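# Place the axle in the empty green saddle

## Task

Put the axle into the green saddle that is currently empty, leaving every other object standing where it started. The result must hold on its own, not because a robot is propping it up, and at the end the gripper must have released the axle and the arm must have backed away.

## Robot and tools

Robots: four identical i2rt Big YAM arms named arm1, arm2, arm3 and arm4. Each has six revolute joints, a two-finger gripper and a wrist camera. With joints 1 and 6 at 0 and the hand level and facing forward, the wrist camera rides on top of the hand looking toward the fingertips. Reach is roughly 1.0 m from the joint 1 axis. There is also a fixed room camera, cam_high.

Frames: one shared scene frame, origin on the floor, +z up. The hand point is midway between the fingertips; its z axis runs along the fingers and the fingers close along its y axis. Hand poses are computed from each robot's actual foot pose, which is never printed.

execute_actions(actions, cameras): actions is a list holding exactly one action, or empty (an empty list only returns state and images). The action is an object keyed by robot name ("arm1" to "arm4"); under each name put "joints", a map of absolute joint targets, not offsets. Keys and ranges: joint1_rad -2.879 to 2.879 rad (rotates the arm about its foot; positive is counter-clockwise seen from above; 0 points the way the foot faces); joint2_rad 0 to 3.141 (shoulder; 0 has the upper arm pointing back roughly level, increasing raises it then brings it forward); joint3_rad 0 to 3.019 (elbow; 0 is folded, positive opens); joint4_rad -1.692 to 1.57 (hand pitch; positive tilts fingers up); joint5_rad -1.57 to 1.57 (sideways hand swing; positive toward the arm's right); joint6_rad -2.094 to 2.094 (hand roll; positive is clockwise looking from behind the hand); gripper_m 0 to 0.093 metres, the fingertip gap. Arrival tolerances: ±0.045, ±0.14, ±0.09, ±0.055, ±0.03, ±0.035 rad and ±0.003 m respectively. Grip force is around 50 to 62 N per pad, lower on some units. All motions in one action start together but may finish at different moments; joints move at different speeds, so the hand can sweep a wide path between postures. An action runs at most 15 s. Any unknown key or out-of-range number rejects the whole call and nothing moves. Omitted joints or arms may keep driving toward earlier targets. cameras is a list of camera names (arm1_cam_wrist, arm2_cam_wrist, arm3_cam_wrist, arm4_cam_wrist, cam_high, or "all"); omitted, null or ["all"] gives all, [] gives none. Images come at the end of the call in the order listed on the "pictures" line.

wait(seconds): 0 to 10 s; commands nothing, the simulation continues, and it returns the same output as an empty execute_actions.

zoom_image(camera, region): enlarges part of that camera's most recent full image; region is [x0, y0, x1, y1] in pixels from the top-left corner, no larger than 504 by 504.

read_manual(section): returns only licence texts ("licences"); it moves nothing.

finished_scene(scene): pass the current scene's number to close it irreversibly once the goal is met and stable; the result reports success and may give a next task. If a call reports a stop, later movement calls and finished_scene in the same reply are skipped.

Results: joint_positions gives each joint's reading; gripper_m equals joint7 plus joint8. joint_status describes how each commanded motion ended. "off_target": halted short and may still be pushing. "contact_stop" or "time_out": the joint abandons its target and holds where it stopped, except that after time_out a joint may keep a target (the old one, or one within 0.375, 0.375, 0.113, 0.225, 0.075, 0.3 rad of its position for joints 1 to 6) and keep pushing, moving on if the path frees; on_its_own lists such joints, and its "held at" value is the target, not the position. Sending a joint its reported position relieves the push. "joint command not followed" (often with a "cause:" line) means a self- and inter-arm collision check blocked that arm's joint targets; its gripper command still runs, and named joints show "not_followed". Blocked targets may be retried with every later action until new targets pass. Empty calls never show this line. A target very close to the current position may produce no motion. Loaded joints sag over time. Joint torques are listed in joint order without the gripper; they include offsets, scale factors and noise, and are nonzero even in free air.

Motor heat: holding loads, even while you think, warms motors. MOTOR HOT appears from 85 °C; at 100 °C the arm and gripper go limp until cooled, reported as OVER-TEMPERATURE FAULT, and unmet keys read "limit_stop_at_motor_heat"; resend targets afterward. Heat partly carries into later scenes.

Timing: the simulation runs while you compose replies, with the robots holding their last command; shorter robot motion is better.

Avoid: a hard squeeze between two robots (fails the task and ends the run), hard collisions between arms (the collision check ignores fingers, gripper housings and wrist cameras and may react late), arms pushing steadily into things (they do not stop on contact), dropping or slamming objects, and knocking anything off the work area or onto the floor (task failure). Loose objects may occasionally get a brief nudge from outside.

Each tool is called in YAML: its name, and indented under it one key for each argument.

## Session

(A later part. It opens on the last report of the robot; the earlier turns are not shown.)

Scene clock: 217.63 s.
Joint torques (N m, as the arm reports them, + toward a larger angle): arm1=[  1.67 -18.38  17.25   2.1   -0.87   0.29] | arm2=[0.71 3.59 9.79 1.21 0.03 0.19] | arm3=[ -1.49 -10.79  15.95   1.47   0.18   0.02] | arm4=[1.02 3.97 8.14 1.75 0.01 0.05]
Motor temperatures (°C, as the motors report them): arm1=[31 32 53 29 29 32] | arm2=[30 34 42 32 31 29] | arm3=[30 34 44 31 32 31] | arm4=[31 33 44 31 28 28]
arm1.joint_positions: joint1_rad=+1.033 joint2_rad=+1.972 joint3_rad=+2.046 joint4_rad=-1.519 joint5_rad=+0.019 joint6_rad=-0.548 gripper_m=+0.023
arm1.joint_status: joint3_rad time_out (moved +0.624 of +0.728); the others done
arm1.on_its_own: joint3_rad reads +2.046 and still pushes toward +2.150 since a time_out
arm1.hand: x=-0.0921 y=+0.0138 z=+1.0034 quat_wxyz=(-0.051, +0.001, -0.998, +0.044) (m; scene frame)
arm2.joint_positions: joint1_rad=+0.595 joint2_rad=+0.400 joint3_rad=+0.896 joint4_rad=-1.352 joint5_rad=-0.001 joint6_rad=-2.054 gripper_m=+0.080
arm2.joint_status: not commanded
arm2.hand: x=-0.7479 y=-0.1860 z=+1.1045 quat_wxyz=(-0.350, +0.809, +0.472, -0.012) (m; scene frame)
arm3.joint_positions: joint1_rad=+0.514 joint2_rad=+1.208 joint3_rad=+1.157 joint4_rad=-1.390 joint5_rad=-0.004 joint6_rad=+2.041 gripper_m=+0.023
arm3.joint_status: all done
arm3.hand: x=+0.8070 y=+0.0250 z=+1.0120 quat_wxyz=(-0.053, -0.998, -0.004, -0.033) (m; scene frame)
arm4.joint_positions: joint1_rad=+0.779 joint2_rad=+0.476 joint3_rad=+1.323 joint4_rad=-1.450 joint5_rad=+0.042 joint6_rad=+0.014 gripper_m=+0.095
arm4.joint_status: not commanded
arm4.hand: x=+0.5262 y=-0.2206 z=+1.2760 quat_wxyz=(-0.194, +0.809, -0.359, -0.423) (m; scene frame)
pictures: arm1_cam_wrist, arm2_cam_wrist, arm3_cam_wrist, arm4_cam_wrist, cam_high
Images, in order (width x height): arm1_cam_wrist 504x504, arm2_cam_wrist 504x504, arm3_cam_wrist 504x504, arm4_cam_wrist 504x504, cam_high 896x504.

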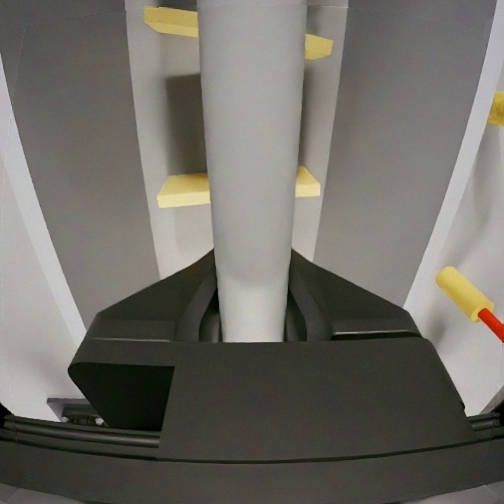

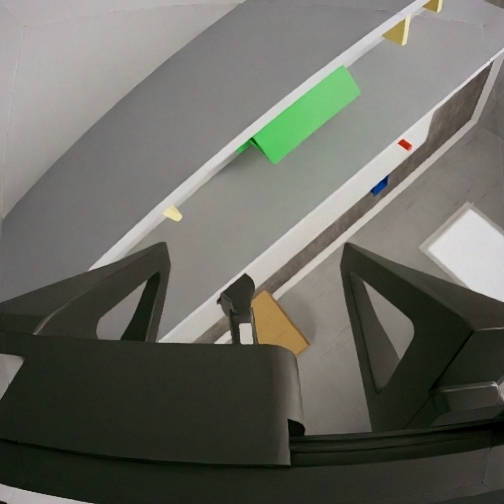

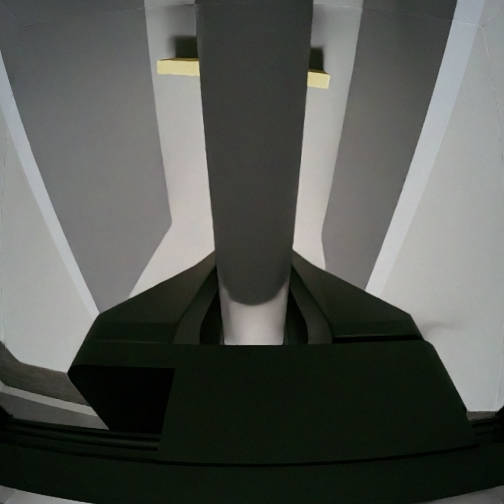

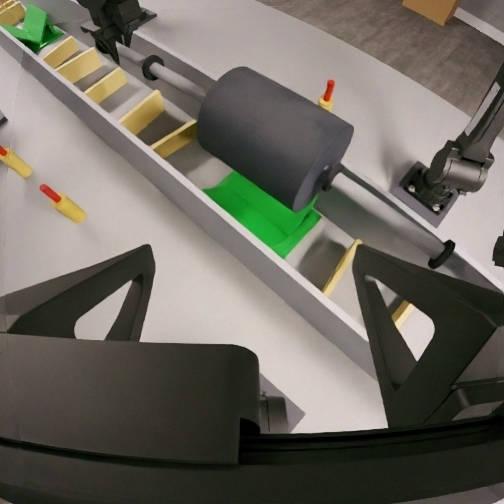

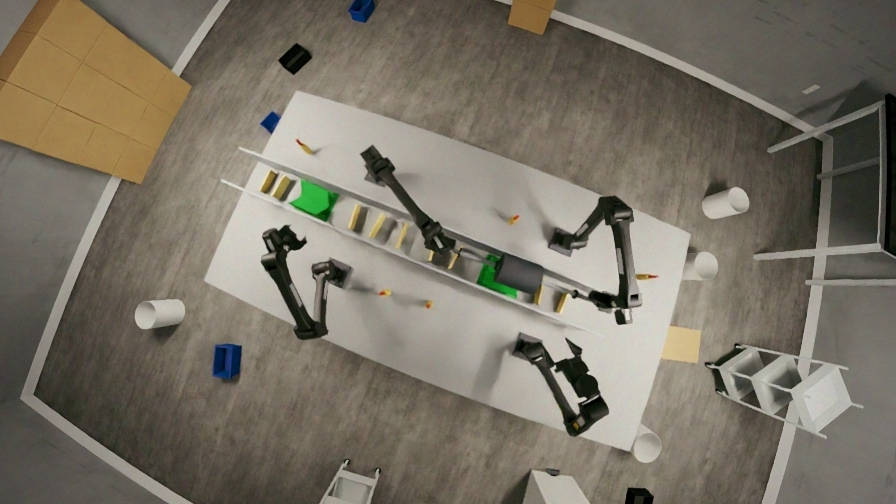

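execute_actions:
  actions:
    - {"arm1":{"joints":{"joint1_rad":1.062,"joint2_rad":1.925,"joint3_rad":1.88,"joint4_rad":-1.26,"joint6_rad":-0.51}},"arm3":{"joints":{"joint1_rad":0.535,"joint2_rad":1.22,"joint3_rad":1.005,"joint4_rad":-1.105,"joint6_rad":2.08}}}
  cameras: ["arm1_cam_wrist","arm3_cam_wrist","arm4_cam_wrist"]

Scene clock: 234.40 s.
Joint torques (N m, as the arm reports them, + toward a larger angle): arm1=[  1.29 -18.77  12.33   2.42  -0.2    0.21] | arm2=[0.54 3.27 9.67 1.19 0.02 0.2 ] | arm3=[  0.04 -10.72  12.45   1.4    0.16   0.05] | arm4=[1.07 3.82 8.15 1.76 0.01 0.04]
Motor temperatures (°C, as the motors report them): arm1=[31 35 56 29 29 32] | arm2=[30 34 42 32 31 29] | arm3=[30 33 46 31 32 31] | arm4=[31 33 44 31 28 28]
arm1.joint_positions: joint1_rad=+1.049 joint2_rad=+1.978 joint3_rad=+1.834 joint4_rad=-1.284 joint5_rad=+0.003 joint6_rad=-0.519 gripper_m=+0.023
arm1.joint_status: all done
arm1.hand: x=-0.0824 y=+0.0234 z=+0.9199 quat_wxyz=(-0.063, -0.005, -0.997, +0.040) (m; scene frame)
arm2.joint_positions: joint1_rad=+0.595 joint2_rad=+0.400 joint3_rad=+0.896 joint4_rad=-1.352 joint5_rad=-0.001 joint6_rad=-2.054 gripper_m=+0.080
arm2.joint_status: not commanded
arm2.hand: x=-0.7479 y=-0.1860 z=+1.1045 quat_wxyz=(-0.350, +0.809, +0.472, -0.012) (m; scene frame)
arm3.joint_positions: joint1_rad=+0.531 joint2_rad=+1.249 joint3_rad=+0.959 joint4_rad=-1.128 joint5_rad=-0.002 joint6_rad=+2.070 gripper_m=+0.023
arm3.joint_status: all done
arm3.hand: x=+0.8151 y=+0.0230 z=+0.9260 quat_wxyz=(-0.063, -0.997, +0.002, -0.039) (m; scene frame)
arm4.joint_positions: joint1_rad=+0.779 joint2_rad=+0.476 joint3_rad=+1.323 joint4_rad=-1.450 joint5_rad=+0.042 joint6_rad=+0.014 gripper_m=+0.095
arm4.joint_status: not commanded
arm4.hand: x=+0.5262 y=-0.2206 z=+1.2760 quat_wxyz=(-0.194, +0.809, -0.359, -0.423) (m; scene frame)
pictures: arm1_cam_wrist, arm3_cam_wrist, arm4_cam_wrist
Images, in order (width x height): arm1_cam_wrist 504x504, arm3_cam_wrist 504x504, arm4_cam_wrist 504x504.

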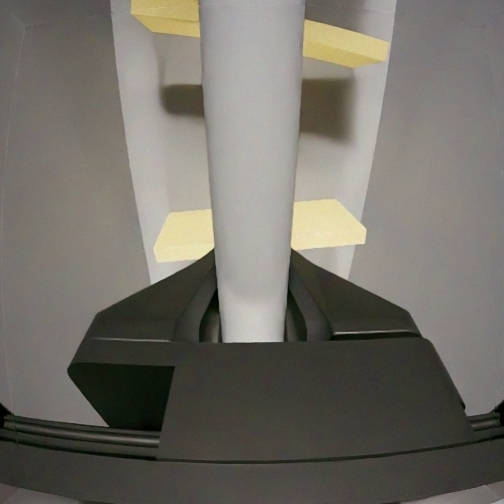

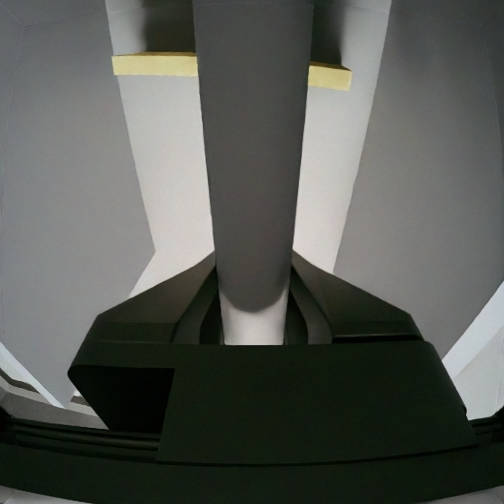

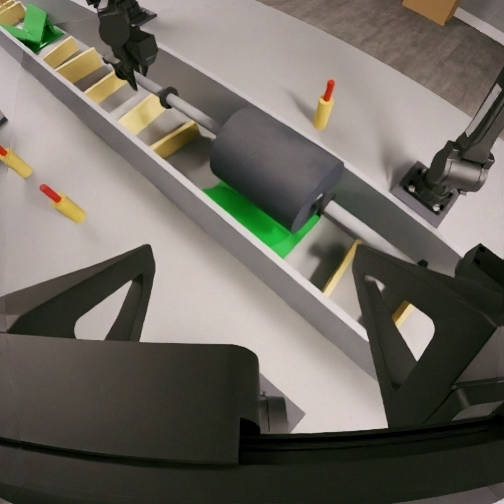

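execute_actions:
  actions:
    - {"arm1":{"joints":{"joint2_rad":1.94,"joint3_rad":1.815,"joint4_rad":-1.165}},"arm3":{"joints":{"joint2_rad":1.265,"joint3_rad":0.93,"joint4_rad":-0.975}}}
  cameras: ["arm1_cam_wrist","arm3_cam_wrist","arm4_cam_wrist"]

Scene clock: 239.53 s.
Joint torques (N m, as the arm reports them, + toward a larger angle): arm1=[  1.3  -18.01  11.84   2.78  -0.52   0.18] | arm2=[0.59 3.09 9.71 1.09 0.   0.19] | arm3=[-1.18 -9.7  11.    2.23 -0.21 -0.01] | arm4=[0.95 3.86 8.16 1.76 0.01 0.04]
Motor temperatures (°C, as the motors report them): arm1=[31 35 55 29 29 32] | arm2=[30 34 41 32 31 29] | arm3=[30 33 46 31 32 31] | arm4=[31 33 44 31 28 28]
arm1.joint_positions: joint1_rad=+1.050 joint2_rad=+1.984 joint3_rad=+1.774 joint4_rad=-1.195 joint5_rad=+0.011 joint6_rad=-0.516 gripper_m=+0.023
arm1.joint_status: all done
arm1.hand: x=-0.0799 y=+0.0210 z=+0.8942 quat_wxyz=(-0.071, -0.006, -0.996, +0.049) (m; scene frame)
arm2.joint_positions: joint1_rad=+0.595 joint2_rad=+0.400 joint3_rad=+0.896 joint4_rad=-1.352 joint5_rad=-0.001 joint6_rad=-2.054 gripper_m=+0.080
arm2.joint_status: not commanded
arm2.hand: x=-0.7479 y=-0.1860 z=+1.1045 quat_wxyz=(-0.350, +0.809, +0.472, -0.012) (m; scene frame)
arm3.joint_positions: joint1_rad=+0.531 joint2_rad=+1.282 joint3_rad=+0.900 joint4_rad=-1.009 joint5_rad=+0.009 joint6_rad=+2.071 gripper_m=+0.023
arm3.joint_status: all done
arm3.hand: x=+0.8170 y=+0.0160 z=+0.8952 quat_wxyz=(-0.077, -0.996, +0.003, -0.040) (m; scene frame)
arm4.joint_positions: joint1_rad=+0.779 joint2_rad=+0.476 joint3_rad=+1.323 joint4_rad=-1.450 joint5_rad=+0.042 joint6_rad=+0.014 gripper_m=+0.095
arm4.joint_status: not commanded
arm4.hand: x=+0.5262 y=-0.2206 z=+1.2760 quat_wxyz=(-0.194, +0.809, -0.359, -0.423) (m; scene frame)
pictures: arm1_cam_wrist, arm3_cam_wrist, arm4_cam_wrist
Images, in order (width x height): arm1_cam_wrist 504x504, arm3_cam_wrist 504x504, arm4_cam_wrist 504x504.

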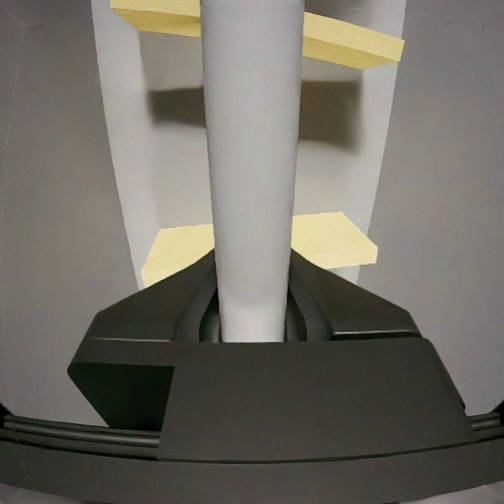

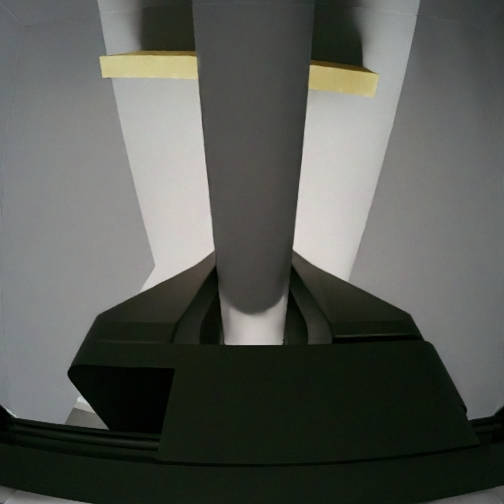

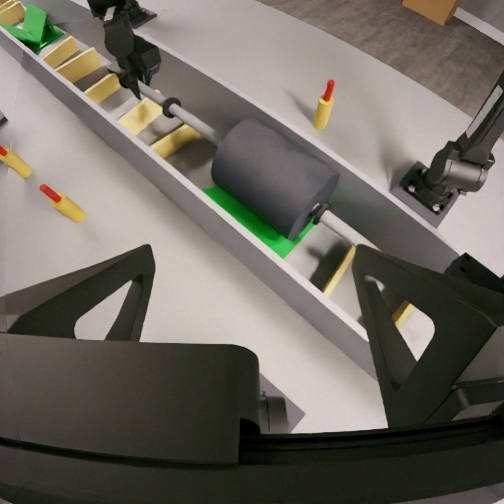

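execute_actions:
  actions:
    - {"arm1":{"joints":{"joint2_rad":1.955,"joint3_rad":1.775,"joint4_rad":-1.14}},"arm3":{"joints":{"joint2_rad":1.275,"joint3_rad":0.885,"joint4_rad":-0.95}}}
  cameras: ["arm1_cam_wrist","arm4_cam_wrist"]

Scene clock: 242.70 s.
Joint torques (N m, as the arm reports them, + toward a larger angle): arm1=[  1.25 -16.69  10.09   2.53  -0.83   0.19] | arm2=[0.78 3.33 9.76 1.17 0.05 0.19] | arm3=[-0.65 -8.72  8.35  1.63 -0.45  0.03] | arm4=[1.06 3.86 8.16 1.75 0.   0.05]
Motor temperatures (°C, as the motors report them): arm1=[31 35 54 29 29 32] | arm2=[30 34 41 32 31 29] | arm3=[30 33 45 31 32 31] | arm4=[31 33 44 31 28 28]
arm1.joint_positions: joint1_rad=+1.050 joint2_rad=+1.984 joint3_rad=+1.756 joint4_rad=-1.165 joint5_rad=+0.019 joint6_rad=-0.516 gripper_m=+0.023
arm1.joint_status: all done
arm1.hand: x=-0.0794 y=+0.0189 z=+0.8879 quat_wxyz=(-0.074, -0.007, -0.996, +0.055) (m; scene frame)
arm2.joint_positions: joint1_rad=+0.595 joint2_rad=+0.400 joint3_rad=+0.896 joint4_rad=-1.352 joint5_rad=-0.001 joint6_rad=-2.054 gripper_m=+0.080
arm2.joint_status: not commanded
arm2.hand: x=-0.7479 y=-0.1860 z=+1.1045 quat_wxyz=(-0.350, +0.809, +0.472, -0.012) (m; scene frame)
arm3.joint_positions: joint1_rad=+0.531 joint2_rad=+1.282 joint3_rad=+0.884 joint4_rad=-0.974 joint5_rad=+0.016 joint6_rad=+2.072 gripper_m=+0.023
arm3.joint_status: all done
arm3.hand: x=+0.8171 y=+0.0133 z=+0.8906 quat_wxyz=(-0.087, -0.995, +0.004, -0.042) (m; scene frame)
arm4.joint_positions: joint1_rad=+0.779 joint2_rad=+0.476 joint3_rad=+1.323 joint4_rad=-1.450 joint5_rad=+0.042 joint6_rad=+0.014 gripper_m=+0.095
arm4.joint_status: not commanded
arm4.hand: x=+0.5262 y=-0.2206 z=+1.2760 quat_wxyz=(-0.194, +0.809, -0.359, -0.423) (m; scene frame)
pictures: arm1_cam_wrist, arm4_cam_wrist
Images, in order (width x height): arm1_cam_wrist 504x504, arm4_cam_wrist 504x504.

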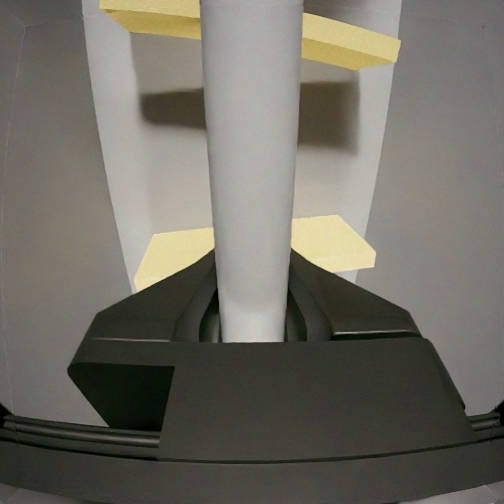

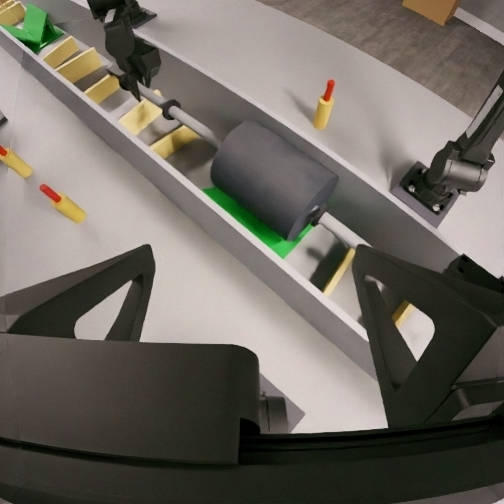

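execute_actions:
  actions:
    - {"arm1":{"joints":{"gripper_m":0.06}},"arm3":{"joints":{"gripper_m":0.06}}}
  cameras: ["arm1_cam_wrist","arm3_cam_wrist"]

execute_actions:
  actions:
    - {"arm1":{"joints":{"joint2_rad":1.6}},"arm3":{"joints":{"joint2_rad":0.8,"joint3_rad":1.0}}}

Scene clock: 247.57 s.
Joint torques (N m, as the arm reports them, + toward a larger angle): arm1=[  0.9  -16.35  10.11   1.65  -0.26   0.19] | arm2=[0.57 3.25 9.71 1.1  0.02 0.2 ] | arm3=[-0.48 -8.73  8.47  0.72 -0.12 -0.01] | arm4=[1.04 3.84 8.15 1.76 0.   0.05]
Motor temperatures (°C, as the motors report them): arm1=[31 35 52 29 29 32] | arm2=[30 34 41 32 31 29] | arm3=[30 33 44 31 32 31] | arm4=[31 33 44 31 28 28]
arm1.joint_positions: joint1_rad=+1.054 joint2_rad=+1.980 joint3_rad=+1.756 joint4_rad=-1.147 joint5_rad=+0.005 joint6_rad=-0.516 gripper_m=+0.060
arm1.joint_status: all done
arm1.hand: x=-0.0732 y=+0.0210 z=+0.8919 quat_wxyz=(-0.088, -0.005, -0.995, +0.054) (m; scene frame)
arm2.joint_positions: joint1_rad=+0.595 joint2_rad=+0.400 joint3_rad=+0.896 joint4_rad=-1.352 joint5_rad=-0.001 joint6_rad=-2.054 gripper_m=+0.080
arm2.joint_status: not commanded
arm2.hand: x=-0.7479 y=-0.1860 z=+1.1045 quat_wxyz=(-0.350, +0.809, +0.472, -0.012) (m; scene frame)
arm3.joint_positions: joint1_rad=+0.531 joint2_rad=+1.282 joint3_rad=+0.883 joint4_rad=-0.957 joint5_rad=+0.006 joint6_rad=+2.073 gripper_m=+0.060
arm3.joint_status: all done
arm3.hand: x=+0.8203 y=+0.0109 z=+0.8909 quat_wxyz=(-0.092, -0.994, +0.004, -0.050) (m; scene frame)
arm4.joint_positions: joint1_rad=+0.779 joint2_rad=+0.476 joint3_rad=+1.323 joint4_rad=-1.450 joint5_rad=+0.042 joint6_rad=+0.014 gripper_m=+0.095
arm4.joint_status: not commanded
arm4.hand: x=+0.5262 y=-0.2206 z=+1.2760 quat_wxyz=(-0.194, +0.809, -0.359, -0.423) (m; scene frame)
pictures: arm1_cam_wrist, arm3_cam_wrist
Images, in order (width x height): arm1_cam_wrist 504x504, arm3_cam_wrist 504x504.

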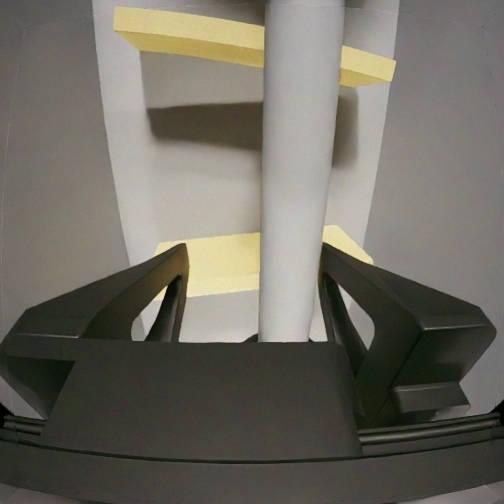

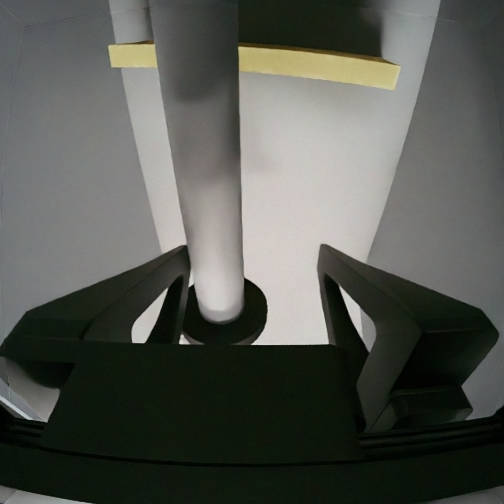

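Scene clock: 249.13 s.
Joint torques (N m, as the arm reports them, + toward a larger angle): arm1=[  0.89 -10.24  10.15   2.4   -0.25   0.2 ] | arm2=[0.42 3.33 9.72 1.06 0.01 0.19] | arm3=[-0.96 -1.65 12.94  1.68 -0.05 -0.06] | arm4=[1.05 3.9  8.17 1.76 0.01 0.05]
Motor temperatures (°C, as the motors report them): arm1=[31 35 52 29 29 32] | arm2=[30 34 41 32 31 29] | arm3=[30 33 44 31 32 31] | arm4=[31 33 44 31 28 28]
arm1.joint_positions: joint1_rad=+1.054 joint2_rad=+1.598 joint3_rad=+1.764 joint4_rad=-1.147 joint5_rad=+0.005 joint6_rad=-0.516 gripper_m=+0.060
arm1.joint_status: all done
arm1.hand: x=-0.1108 y=+0.0436 z=+1.1322 quat_wxyz=(-0.253, -0.005, -0.956, +0.149) (m; scene frame)
arm2.joint_positions: joint1_rad=+0.595 joint2_rad=+0.400 joint3_rad=+0.896 joint4_rad=-1.352 joint5_rad=-0.001 joint6_rad=-2.054 gripper_m=+0.080
arm2.joint_status: not commanded
arm2.hand: x=-0.7479 y=-0.1860 z=+1.1045 quat_wxyz=(-0.350, +0.809, +0.472, -0.012) (m; scene frame)
arm3.joint_positions: joint1_rad=+0.531 joint2_rad=+0.790 joint3_rad=+0.963 joint4_rad=-0.957 joint5_rad=+0.003 joint6_rad=+2.073 gripper_m=+0.060
arm3.joint_status: all done
arm3.hand: x=+0.8059 y=+0.0357 z=+1.1060 quat_wxyz=(-0.334, -0.925, +0.005, -0.184) (m; scene frame)
arm4.joint_positions: joint1_rad=+0.779 joint2_rad=+0.476 joint3_rad=+1.323 joint4_rad=-1.450 joint5_rad=+0.042 joint6_rad=+0.014 gripper_m=+0.095
arm4.joint_status: not commanded
arm4.hand: x=+0.5262 y=-0.2206 z=+1.2760 quat_wxyz=(-0.194, +0.809, -0.359, -0.423) (m; scene frame)
pictures: arm1_cam_wrist, arm2_cam_wrist, arm3_cam_wrist, arm4_cam_wrist, cam_high
Images, in order (width x height): arm1_cam_wrist 504x504, arm2_cam_wrist 504x504, arm3_cam_wrist 504x504, arm4_cam_wrist 504x504, cam_high 896x504.

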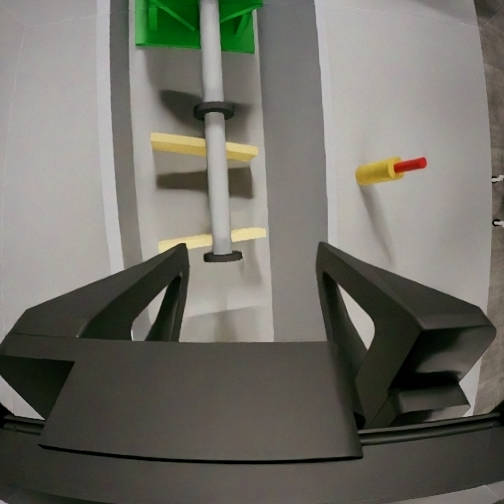

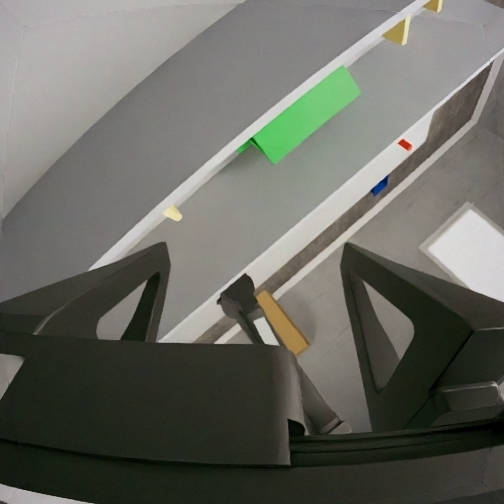

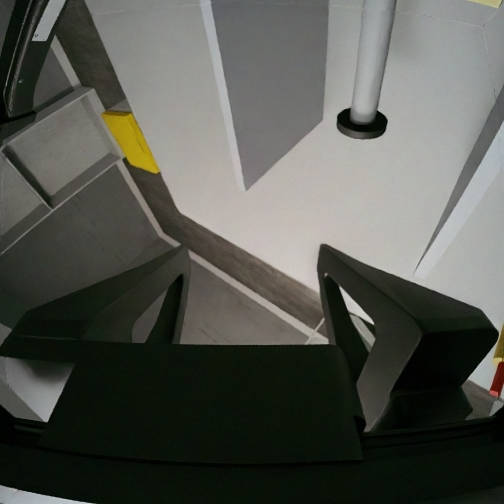

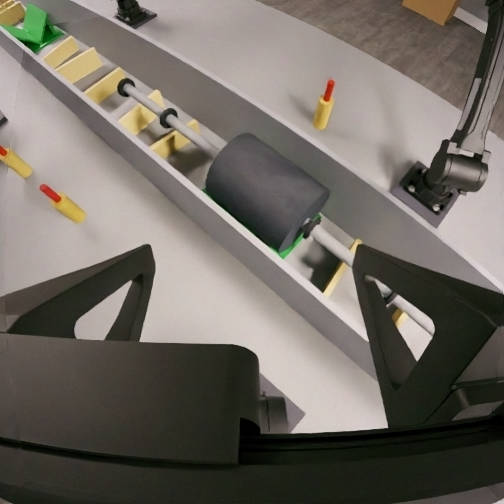

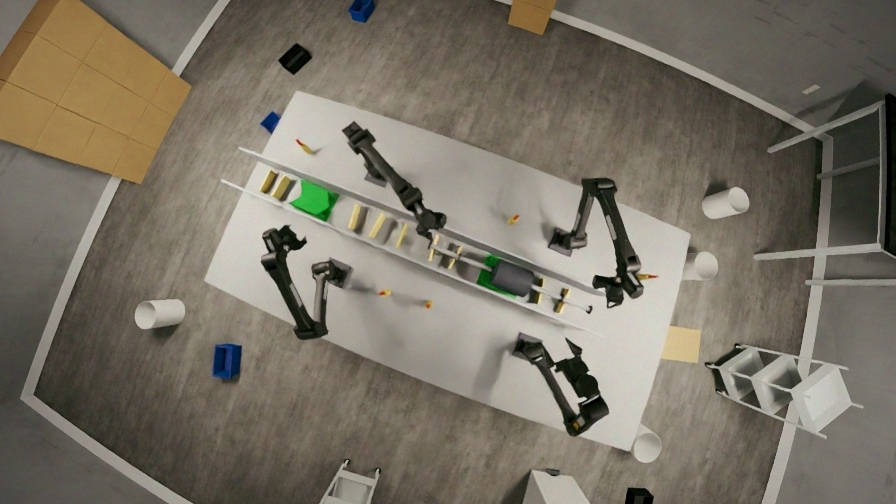

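finished_scene:
  scene: 2

The scene is finished: the task was done.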